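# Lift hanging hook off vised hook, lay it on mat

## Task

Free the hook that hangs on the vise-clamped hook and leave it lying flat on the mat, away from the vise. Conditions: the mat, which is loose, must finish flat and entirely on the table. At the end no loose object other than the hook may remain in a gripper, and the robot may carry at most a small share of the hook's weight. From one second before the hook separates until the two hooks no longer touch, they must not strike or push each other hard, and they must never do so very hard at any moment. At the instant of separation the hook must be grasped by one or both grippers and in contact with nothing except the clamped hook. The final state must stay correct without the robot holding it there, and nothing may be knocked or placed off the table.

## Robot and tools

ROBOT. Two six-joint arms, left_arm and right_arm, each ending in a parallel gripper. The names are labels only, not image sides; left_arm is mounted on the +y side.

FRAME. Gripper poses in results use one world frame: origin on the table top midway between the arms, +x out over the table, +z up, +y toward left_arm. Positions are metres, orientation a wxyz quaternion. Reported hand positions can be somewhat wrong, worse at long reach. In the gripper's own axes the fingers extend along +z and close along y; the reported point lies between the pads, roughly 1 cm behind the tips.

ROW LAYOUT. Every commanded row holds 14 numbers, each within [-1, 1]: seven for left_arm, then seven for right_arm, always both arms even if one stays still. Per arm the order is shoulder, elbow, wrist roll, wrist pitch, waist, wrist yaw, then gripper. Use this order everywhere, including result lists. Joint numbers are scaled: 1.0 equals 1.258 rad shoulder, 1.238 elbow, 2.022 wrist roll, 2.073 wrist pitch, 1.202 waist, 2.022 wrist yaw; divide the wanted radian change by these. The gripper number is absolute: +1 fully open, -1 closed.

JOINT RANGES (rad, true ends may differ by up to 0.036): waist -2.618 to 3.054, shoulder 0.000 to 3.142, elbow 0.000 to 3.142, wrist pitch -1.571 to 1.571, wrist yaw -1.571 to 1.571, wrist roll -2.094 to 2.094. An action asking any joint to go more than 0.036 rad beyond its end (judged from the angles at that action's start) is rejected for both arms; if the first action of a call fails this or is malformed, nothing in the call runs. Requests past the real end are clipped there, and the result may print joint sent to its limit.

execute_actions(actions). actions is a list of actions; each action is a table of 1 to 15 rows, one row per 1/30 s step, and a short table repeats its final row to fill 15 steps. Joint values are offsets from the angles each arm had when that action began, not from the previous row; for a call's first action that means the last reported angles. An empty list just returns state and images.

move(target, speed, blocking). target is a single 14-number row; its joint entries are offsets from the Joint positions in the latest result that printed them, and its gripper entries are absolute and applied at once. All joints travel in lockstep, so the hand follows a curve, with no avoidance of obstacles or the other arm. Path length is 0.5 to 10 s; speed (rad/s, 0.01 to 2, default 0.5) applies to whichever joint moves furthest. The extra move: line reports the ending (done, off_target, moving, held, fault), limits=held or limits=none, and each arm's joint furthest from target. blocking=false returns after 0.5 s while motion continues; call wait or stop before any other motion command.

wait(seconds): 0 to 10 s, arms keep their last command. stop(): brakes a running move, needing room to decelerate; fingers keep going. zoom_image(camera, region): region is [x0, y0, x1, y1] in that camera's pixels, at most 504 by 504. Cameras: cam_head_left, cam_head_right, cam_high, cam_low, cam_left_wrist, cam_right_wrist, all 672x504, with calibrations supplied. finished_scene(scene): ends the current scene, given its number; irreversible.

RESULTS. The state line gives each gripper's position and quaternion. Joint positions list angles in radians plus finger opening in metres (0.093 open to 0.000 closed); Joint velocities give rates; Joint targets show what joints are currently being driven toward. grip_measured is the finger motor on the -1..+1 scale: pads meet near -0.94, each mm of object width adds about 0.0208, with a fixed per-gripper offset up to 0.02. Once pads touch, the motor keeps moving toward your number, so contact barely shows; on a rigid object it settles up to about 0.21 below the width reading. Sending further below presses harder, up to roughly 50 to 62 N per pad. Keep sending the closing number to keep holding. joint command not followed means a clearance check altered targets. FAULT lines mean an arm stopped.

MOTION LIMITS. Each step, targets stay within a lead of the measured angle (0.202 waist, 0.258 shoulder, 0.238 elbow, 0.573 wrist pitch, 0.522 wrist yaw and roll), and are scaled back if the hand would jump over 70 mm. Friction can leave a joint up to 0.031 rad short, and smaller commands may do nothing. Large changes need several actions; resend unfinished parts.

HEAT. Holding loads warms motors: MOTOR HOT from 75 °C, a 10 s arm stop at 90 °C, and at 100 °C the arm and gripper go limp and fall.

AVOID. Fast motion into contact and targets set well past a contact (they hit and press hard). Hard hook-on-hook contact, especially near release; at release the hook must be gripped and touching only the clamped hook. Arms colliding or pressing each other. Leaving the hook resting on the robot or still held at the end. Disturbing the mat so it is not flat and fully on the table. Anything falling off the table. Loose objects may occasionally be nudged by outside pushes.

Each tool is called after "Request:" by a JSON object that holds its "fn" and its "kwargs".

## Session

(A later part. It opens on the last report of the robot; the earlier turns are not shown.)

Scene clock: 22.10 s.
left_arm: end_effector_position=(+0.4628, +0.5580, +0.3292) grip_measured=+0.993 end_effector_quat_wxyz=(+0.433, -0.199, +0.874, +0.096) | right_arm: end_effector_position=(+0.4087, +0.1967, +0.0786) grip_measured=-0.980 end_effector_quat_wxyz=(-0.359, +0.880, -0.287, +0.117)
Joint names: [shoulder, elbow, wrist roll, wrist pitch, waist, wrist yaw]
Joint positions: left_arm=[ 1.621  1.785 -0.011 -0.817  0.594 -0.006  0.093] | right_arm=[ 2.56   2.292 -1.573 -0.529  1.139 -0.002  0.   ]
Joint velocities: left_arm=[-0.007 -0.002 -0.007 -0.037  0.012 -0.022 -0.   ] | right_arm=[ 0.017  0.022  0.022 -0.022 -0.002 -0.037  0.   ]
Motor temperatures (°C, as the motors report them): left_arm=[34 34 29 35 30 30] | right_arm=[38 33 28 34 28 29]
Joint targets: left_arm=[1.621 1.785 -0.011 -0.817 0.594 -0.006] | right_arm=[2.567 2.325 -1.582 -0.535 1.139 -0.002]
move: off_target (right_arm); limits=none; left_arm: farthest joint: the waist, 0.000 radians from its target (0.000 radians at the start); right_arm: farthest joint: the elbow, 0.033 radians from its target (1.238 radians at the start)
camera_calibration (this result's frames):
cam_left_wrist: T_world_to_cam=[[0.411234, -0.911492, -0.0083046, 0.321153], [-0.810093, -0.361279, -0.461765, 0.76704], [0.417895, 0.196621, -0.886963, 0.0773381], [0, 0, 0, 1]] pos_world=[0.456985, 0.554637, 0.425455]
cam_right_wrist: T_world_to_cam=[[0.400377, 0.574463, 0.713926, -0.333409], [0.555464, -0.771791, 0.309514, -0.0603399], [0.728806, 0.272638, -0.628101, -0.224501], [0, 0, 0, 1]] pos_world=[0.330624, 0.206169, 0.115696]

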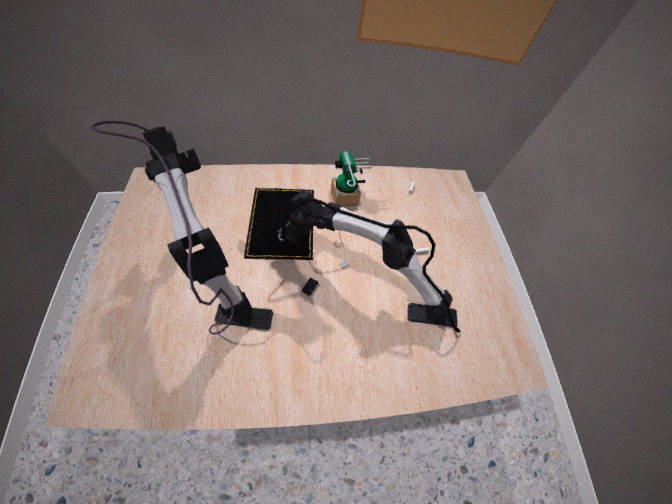

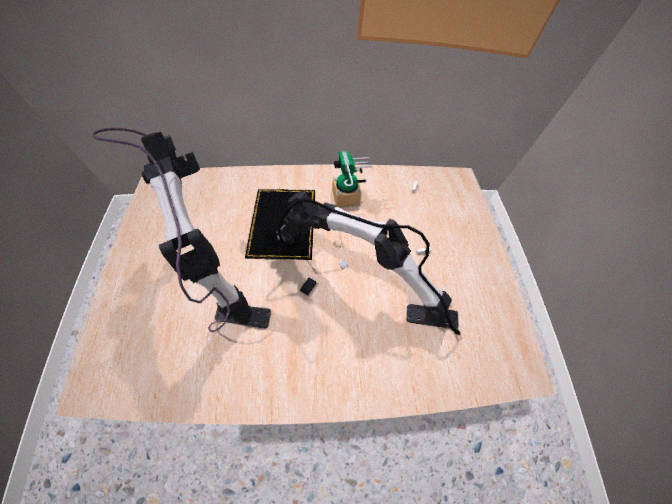

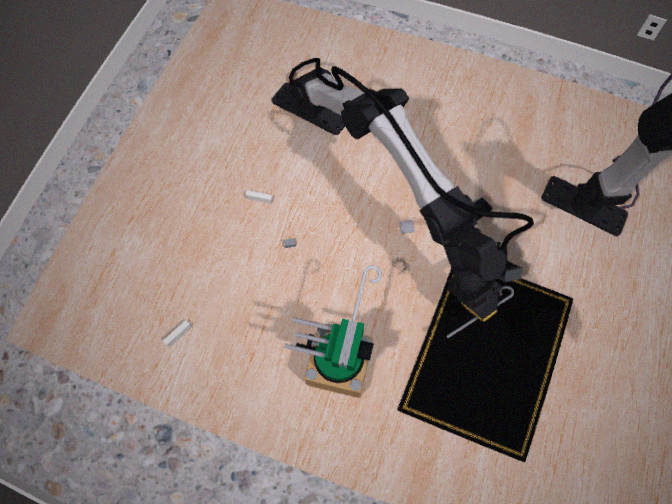

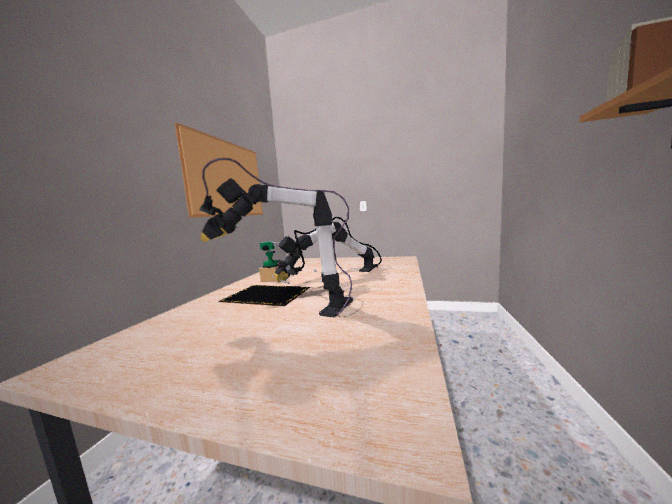

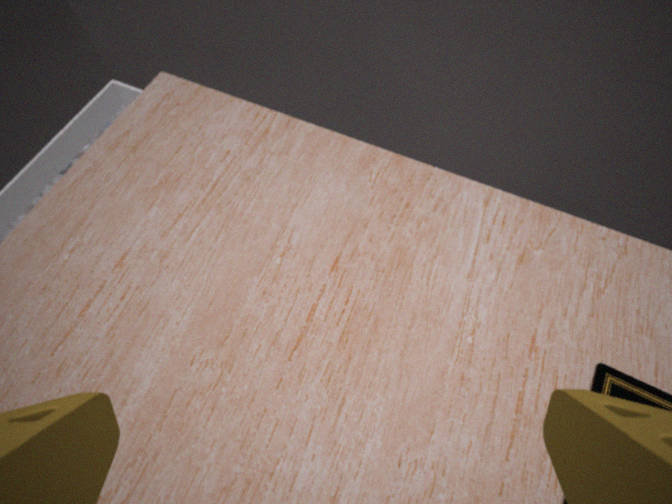

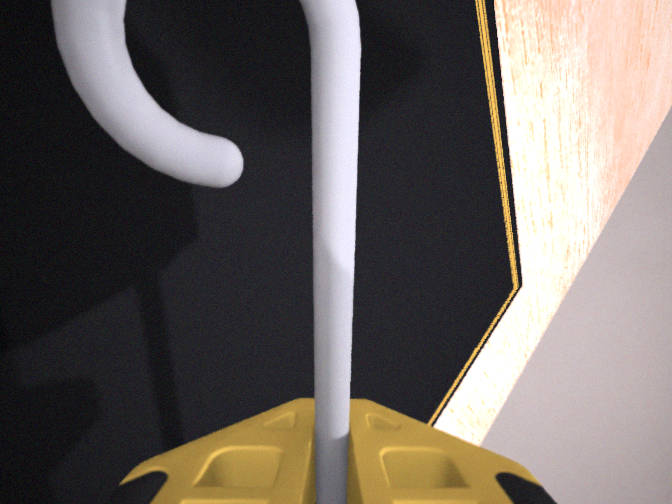

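Request:
{"fn": "move", "kwargs": {"target": [0,0,0,0,0,0,1,0.152,0.25,0,-0.122,0.022,0,-1], "speed": 0.35}}

Request:
{"fn": "zoom_image", "kwargs": {"camera": "cam_low", "region": [240,250,330,315]}}

Scene clock: 23.90 s.
left_arm: end_effector_position=(+0.4628, +0.5580, +0.3292) grip_measured=+0.993 end_effector_quat_wxyz=(+0.433, -0.199, +0.874, +0.096) | right_arm: end_effector_position=(+0.3954, +0.1989, +0.0347) grip_measured=-0.980 end_effector_quat_wxyz=(-0.292, +0.908, -0.287, +0.092)
Joint names: [shoulder, elbow, wrist roll, wrist pitch, waist, wrist yaw]
Joint positions: left_arm=[ 1.621  1.785 -0.011 -0.817  0.594 -0.006  0.093] | right_arm=[ 2.745  2.569 -1.574 -0.774  1.158 -0.002  0.   ]
Joint velocities: left_arm=[ 0.002  0.027  0.007  0.022 -0.007 -0.007 -0.   ] | right_arm=[-0.022 -0.007 -0.139  0.051 -0.002 -0.037  0.   ]
Motor temperatures (°C, as the motors report them): left_arm=[34 35 29 35 30 30] | right_arm=[39 33 28 34 28 29]
Joint targets: left_arm=[1.621 1.785 -0.011 -0.817 0.594 -0.006] | right_arm=[2.751 2.602 -1.573 -0.782 1.166 -0.002]
move: off_target (right_arm); limits=none; left_arm: farthest joint: the waist, 0.000 radians from its target (0.000 radians at the start); right_arm: farthest joint: the elbow, 0.033 radians from its target (0.309 radians at the start)
camera_calibration (this result's frames):
cam_left_wrist: T_world_to_cam=[[0.411234, -0.911492, -0.0083046, 0.321153], [-0.810093, -0.361279, -0.461765, 0.76704], [0.417895, 0.196621, -0.886963, 0.0773381], [0, 0, 0, 1]] pos_world=[0.456985, 0.554637, 0.425455]
cam_right_wrist: T_world_to_cam=[[0.447761, 0.664203, 0.598619, -0.330667], [0.598971, -0.719879, 0.350724, -0.0666312], [0.663886, 0.201515, -0.720172, -0.199957], [0, 0, 0, 1]] pos_world=[0.320718, 0.211958, 0.0773096]

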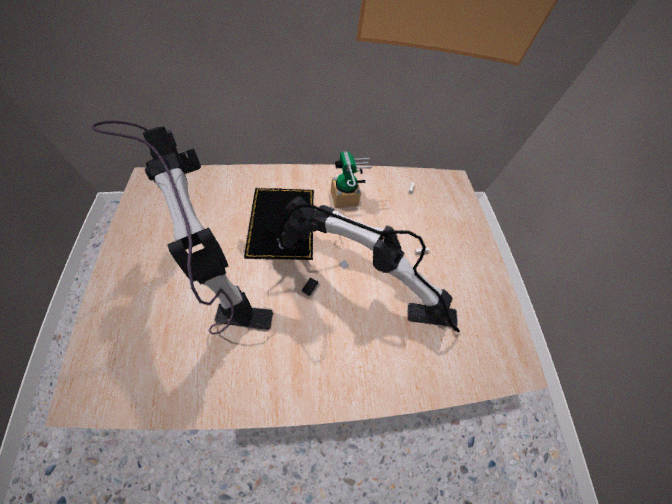

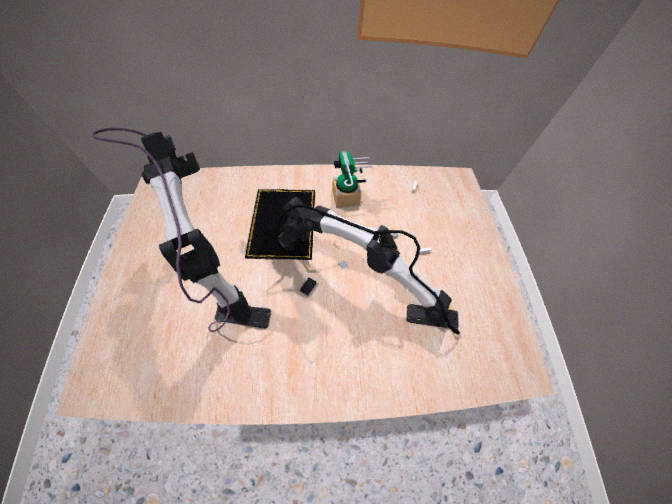

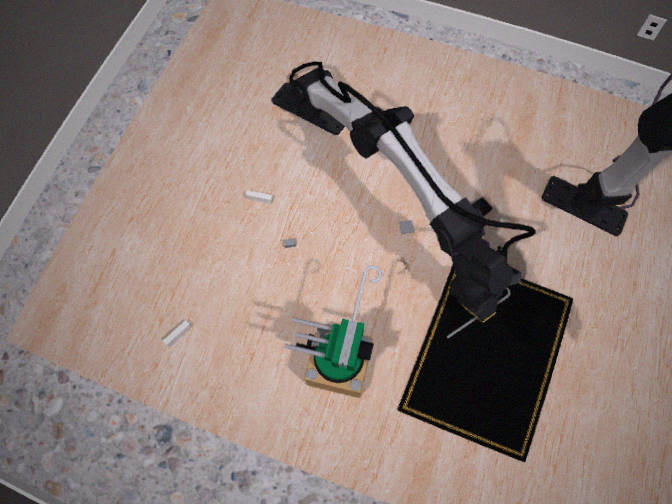

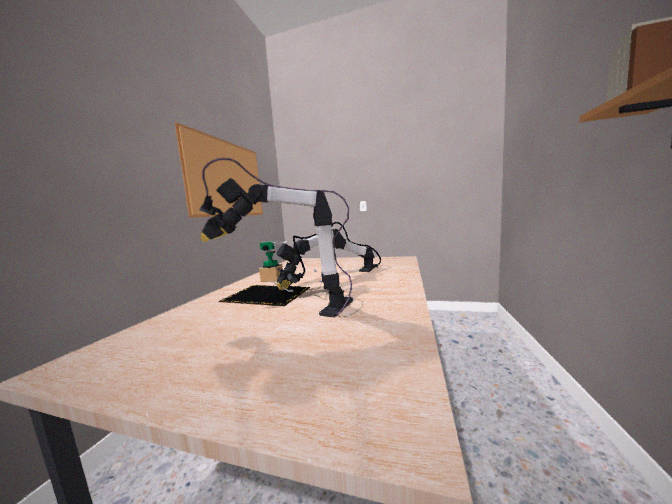

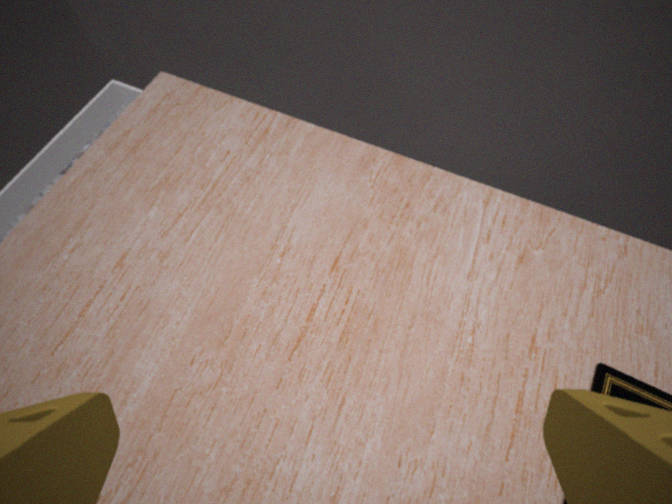

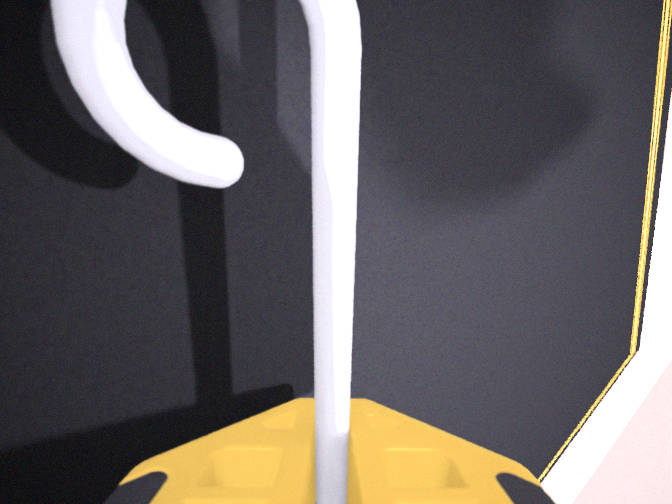

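Region (240, 250, 330, 315) of cam_low's 672x504 image, scaled by 5.600, with more detail than that image has.

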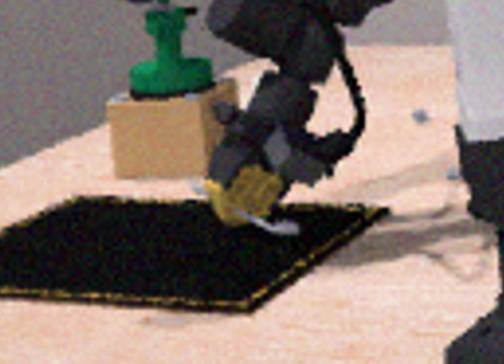

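Request:
{"fn": "execute_actions", "kwargs": {"actions": [[[0,0,0,0,0,0,1,0.015,0.025,0,0,0,0,-1]]]}}

Scene clock: 24.57 s.
left_arm: end_effector_position=(+0.4628, +0.5580, +0.3292) grip_measured=+0.993 end_effector_quat_wxyz=(+0.433, -0.199, +0.874, +0.096) | right_arm: end_effector_position=(+0.3948, +0.1981, +0.0276) grip_measured=-0.980 end_effector_quat_wxyz=(-0.286, +0.909, -0.288, +0.091)
Joint names: [shoulder, elbow, wrist roll, wrist pitch, waist, wrist yaw]
Joint positions: left_arm=[ 1.621  1.785 -0.011 -0.817  0.594 -0.006  0.093] | right_arm=[ 2.756  2.569 -1.574 -0.774  1.158 -0.002  0.   ]
Joint velocities: left_arm=[-0.022  0.012  0.022  0.037 -0.022 -0.051 -0.   ] | right_arm=[-0.002 -0.007 -0.022  0.037  0.002  0.007  0.   ]
Motor temperatures (°C, as the motors report them): left_arm=[34 35 29 35 30 30] | right_arm=[40 33 28 34 28 29]
Joint targets: left_arm=[1.621 1.785 -0.011 -0.817 0.594 -0.006] | right_arm=[2.763 2.600 -1.574 -0.774 1.158 -0.002]
camera_calibration (this result's frames):
cam_left_wrist: T_world_to_cam=[[0.411234, -0.911492, -0.0083046, 0.321153], [-0.810093, -0.361279, -0.461765, 0.76704], [0.417895, 0.196621, -0.886963, 0.0773381], [0, 0, 0, 1]] pos_world=[0.456985, 0.554637, 0.425455]
cam_right_wrist: T_world_to_cam=[[0.45169, 0.66975, 0.589415, -0.328031], [0.6013, -0.716591, 0.353462, -0.06603], [0.659101, 0.19476, -0.726398, -0.201121], [0, 0, 0, 1]] pos_world=[0.320431, 0.211553, 0.0705917]

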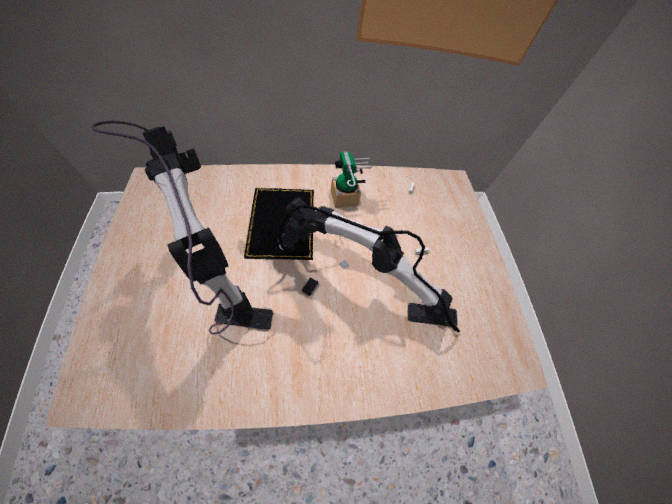

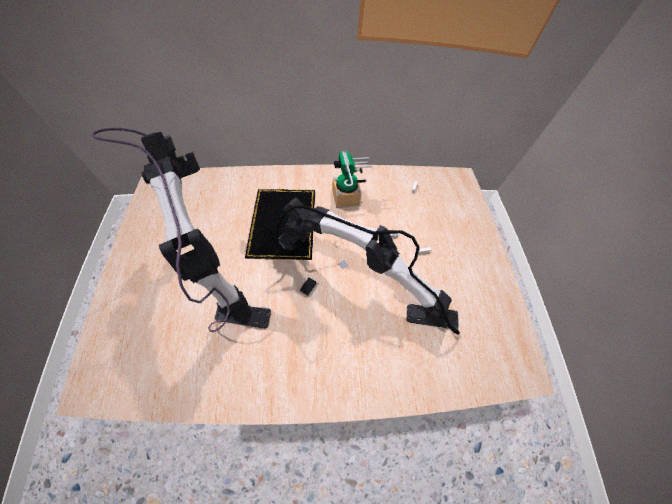

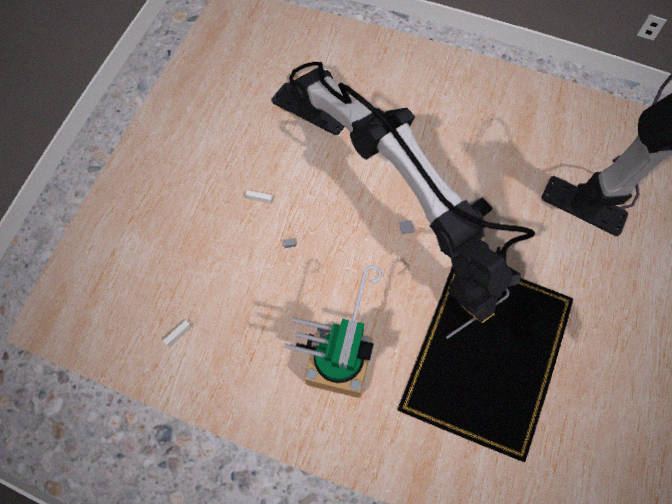

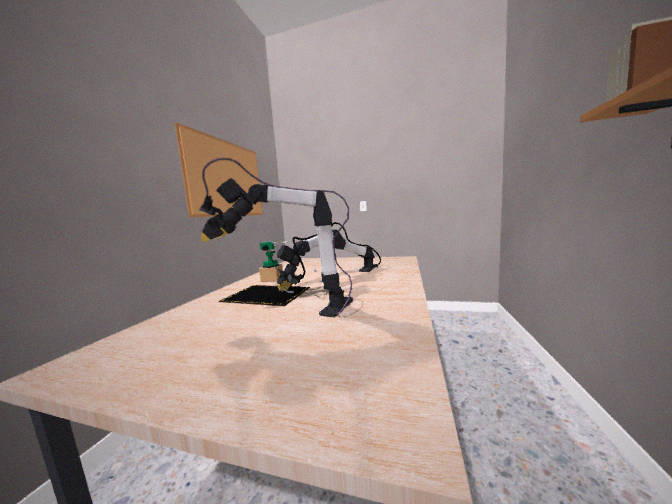

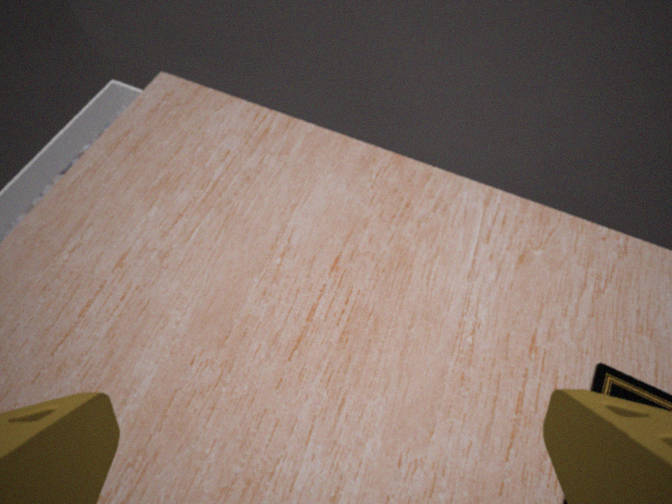

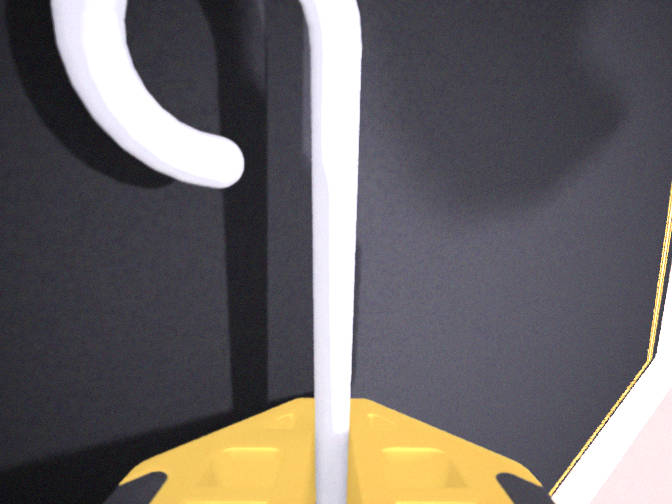

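Request:
{"fn": "execute_actions", "kwargs": {"actions": [[[0,0,0,0,0,0,1,0,0.025,0,0,0,0,-0.95],[0,0,0,0,0,0,1,0,0.025,0,0,0,0,-0.92],[0,0,0,0,0,0,1,0,0.025,0,0,0,0,-0.89],[0,0,0,0,0,0,1,0,0.025,0,0,0,0,-0.87],[0,0,0,0,0,0,1,0,0.025,0,0,0,0,-0.85],[0,0,0,0,0,0,1,0,0.025,0,0,0,0,-0.84],[0,0,0,0,0,0,1,0,0.025,0,0,0,0,-0.83],[0,0,0,0,0,0,1,0,0.025,0,0,0,0,-0.82],[0,0,0,0,0,0,1,0,0.025,0,0,0,0,-0.81],[0,0,0,0,0,0,1,0,0.025,0,0,0,0,-0.79],[0,0,0,0,0,0,1,0,0.025,0,0,0,0,-0.77],[0,0,0,0,0,0,1,0,0.025,0,0,0,0,-0.75],[0,0,0,0,0,0,1,0,0.025,0,0,0,0,-0.72]]]}}

Scene clock: 25.33 s.
left_arm: end_effector_position=(+0.4628, +0.5580, +0.3292) grip_measured=+0.993 end_effector_quat_wxyz=(+0.433, -0.199, +0.874, +0.096) | right_arm: end_effector_position=(+0.3958, +0.1994, +0.0296) grip_measured=-0.723 end_effector_quat_wxyz=(-0.290, +0.908, -0.287, +0.092)
Joint names: [shoulder, elbow, wrist roll, wrist pitch, waist, wrist yaw]
Joint positions: left_arm=[ 1.621  1.785 -0.011 -0.817  0.594 -0.006  0.093] | right_arm=[ 2.756  2.572 -1.574 -0.769  1.158 -0.002  0.01 ]
Joint velocities: left_arm=[-0.002 -0.007 -0.022  0.022  0.007 -0.037 -0.   ] | right_arm=[-0.012 -0.002 -0.037 -0.022 -0.012 -0.022  0.001]
Motor temperatures (°C, as the motors report them): left_arm=[34 35 29 35 30 30] | right_arm=[40 33 28 34 28 29]
Joint targets: left_arm=[1.621 1.785 -0.011 -0.817 0.594 -0.006] | right_arm=[2.756 2.600 -1.574 -0.774 1.158 -0.002]
camera_calibration (this result's frames):
cam_left_wrist: T_world_to_cam=[[0.411234, -0.911492, -0.0083046, 0.321153], [-0.810093, -0.361279, -0.461765, 0.76704], [0.417895, 0.196621, -0.886963, 0.0773381], [0, 0, 0, 1]] pos_world=[0.456985, 0.554637, 0.425455]
cam_right_wrist: T_world_to_cam=[[0.448815, 0.665691, 0.596172, -0.328736], [0.59959, -0.719005, 0.351459, -0.0651144], [0.662614, 0.199719, -0.721841, -0.2031], [0, 0, 0, 1]] pos_world=[0.32116, 0.212582, 0.0722623]

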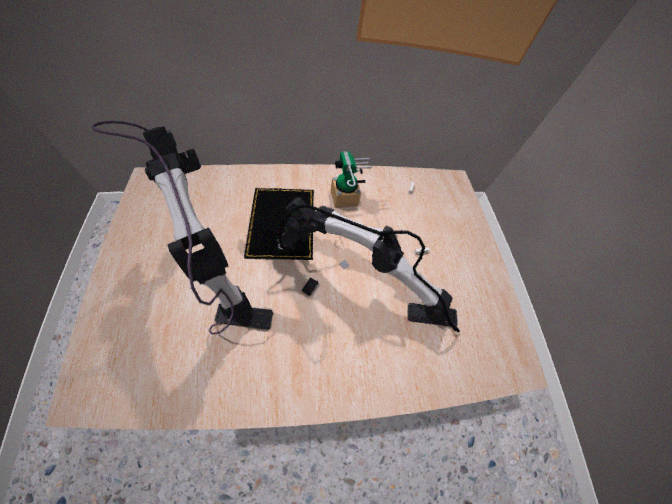

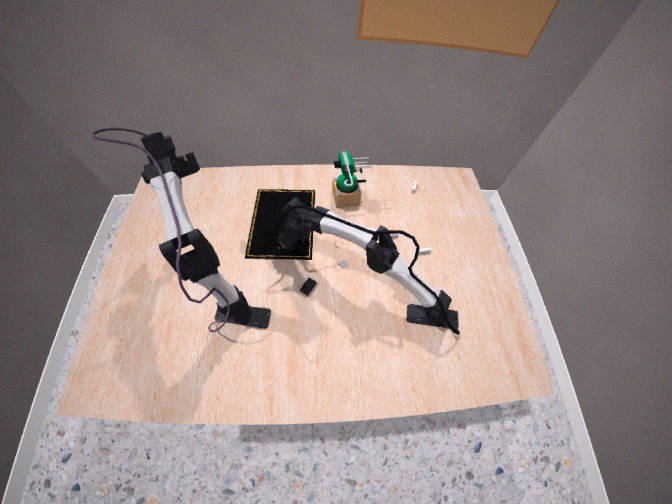

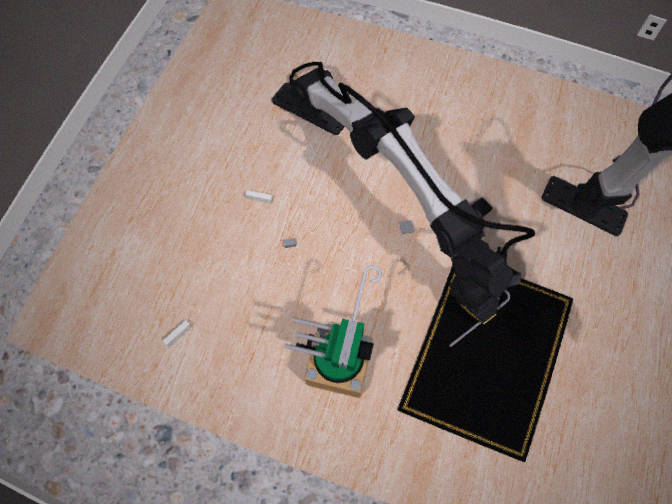

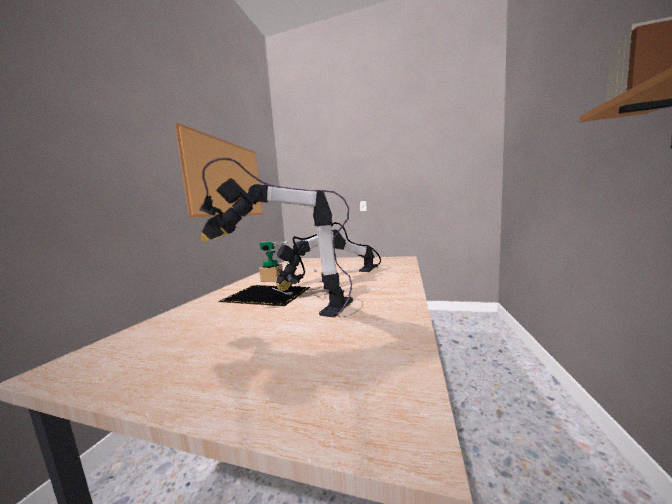

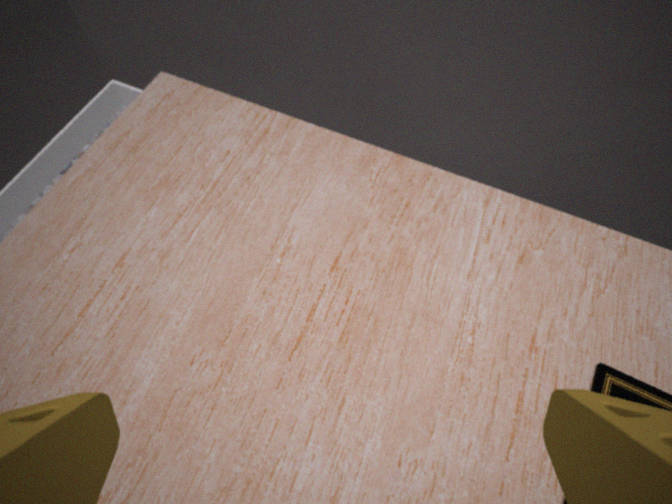

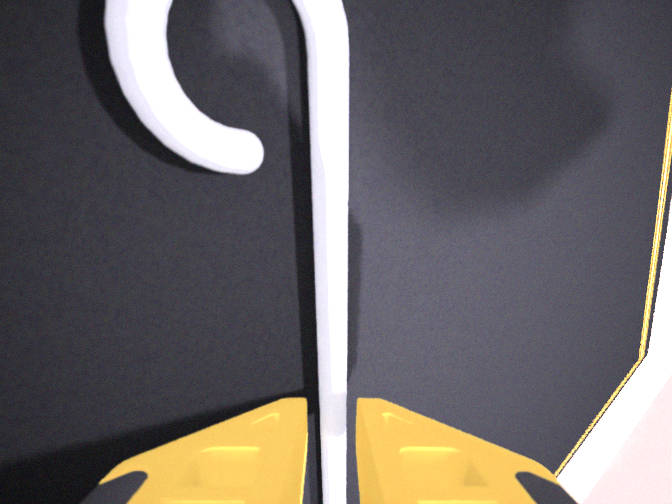

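Request:
{"fn": "execute_actions", "kwargs": {"actions": [[[0,0,0,0,0,0,1,-0.02,0.02,0,0,0,0,-0.72],[0,0,0,0,0,0,1,-0.027,0.02,0,-0.005,0,0,-0.72],[0,0,0,0,0,0,1,-0.034,0.02,0,-0.01,0,0,-0.72],[0,0,0,0,0,0,1,-0.041,0.02,0,-0.016,0,0,-0.72],[0,0,0,0,0,0,1,-0.048,0.02,0,-0.022,0,0,-0.72],[0,0,0,0,0,0,1,-0.055,0.02,0,-0.028,0,0,-0.72],[0,0,0,0,0,0,1,-0.062,0.02,0,-0.034,0,0,-0.72],[0,0,0,0,0,0,1,-0.069,0.02,0,-0.04,0,0,-0.72],[0,0,0,0,0,0,1,-0.076,0.02,0,-0.046,0,0,-0.72],[0,0,0,0,0,0,1,-0.083,0.02,0,-0.052,0,0,-0.72],[0,0,0,0,0,0,1,-0.09,0.02,0,-0.058,0,0,-0.72]]]}}

Scene clock: 26.17 s.
left_arm: end_effector_position=(+0.4628, +0.5580, +0.3292) grip_measured=+0.993 end_effector_quat_wxyz=(+0.433, -0.199, +0.874, +0.096) | right_arm: end_effector_position=(+0.3897, +0.1908, +0.0853) grip_measured=-0.723 end_effector_quat_wxyz=(-0.300, +0.905, -0.286, +0.095)
Joint names: [shoulder, elbow, wrist roll, wrist pitch, waist, wrist yaw]
Joint positions: left_arm=[ 1.621  1.785 -0.011 -0.817  0.594 -0.006  0.093] | right_arm=[ 2.649  2.572 -1.574 -0.853  1.158 -0.002  0.011]
Joint velocities: left_arm=[-0.022 -0.007 -0.022 -0.022 -0.007 -0.022  0.   ] | right_arm=[-0.149  0.002 -0.037 -0.066 -0.002 -0.022 -0.001]
Motor temperatures (°C, as the motors report them): left_arm=[34 35 29 35 30 30] | right_arm=[41 34 28 34 28 29]
Joint targets: left_arm=[1.621 1.785 -0.011 -0.817 0.594 -0.006] | right_arm=[2.643 2.597 -1.574 -0.889 1.158 -0.002]
camera_calibration (this result's frames):
cam_left_wrist: T_world_to_cam=[[0.411234, -0.911492, -0.0083046, 0.321153], [-0.810093, -0.361279, -0.461765, 0.76704], [0.417895, 0.196621, -0.886963, 0.0773381], [0, 0, 0, 1]] pos_world=[0.456985, 0.554637, 0.425455]
cam_right_wrist: T_world_to_cam=[[0.440807, 0.654385, 0.614386, -0.349791], [0.594977, -0.725518, 0.34587, -0.0837098], [0.67208, 0.213084, -0.709157, -0.164452], [0, 0, 0, 1]] pos_world=[0.31452, 0.203207, 0.127237]

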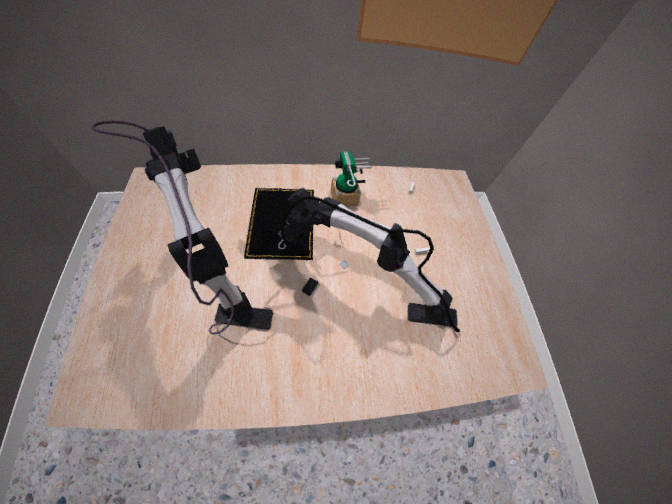

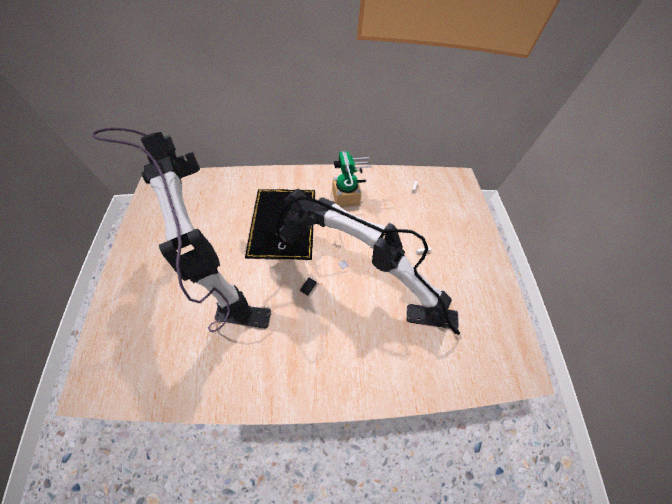

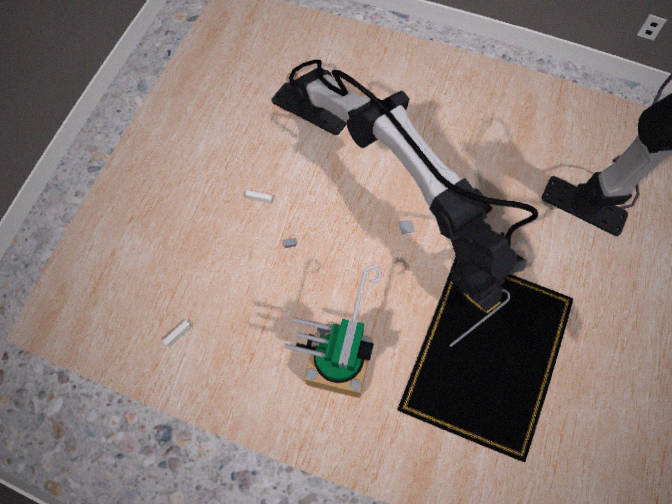

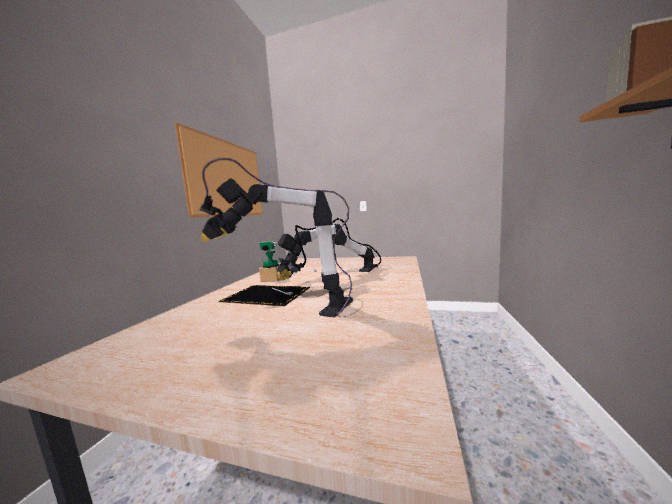

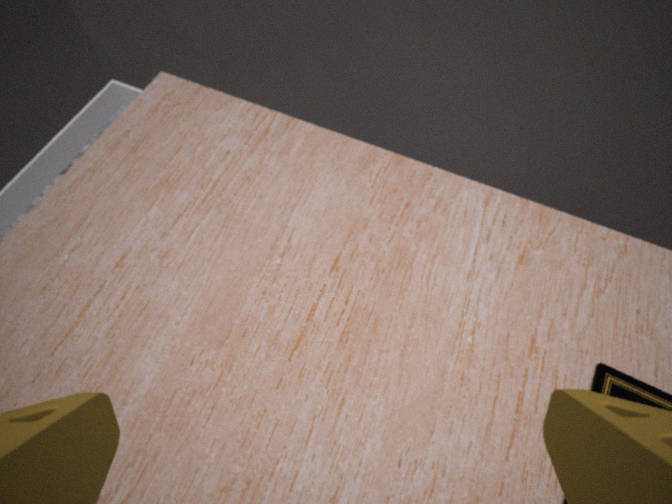

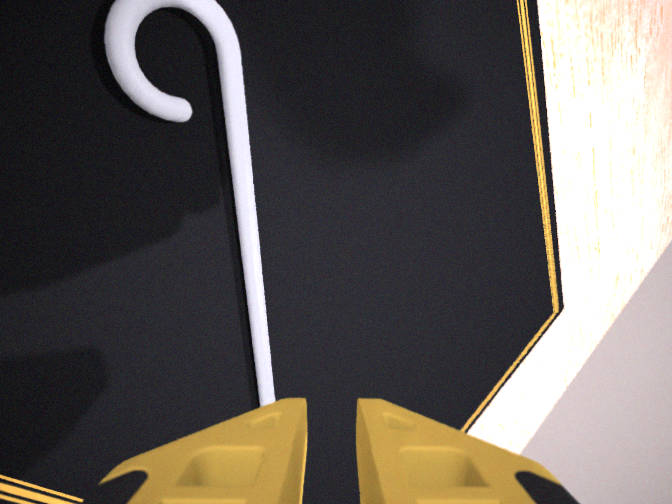

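Request:
{"fn": "finished_scene", "kwargs": {"scene": 2}}

The scene is finished: the task was done.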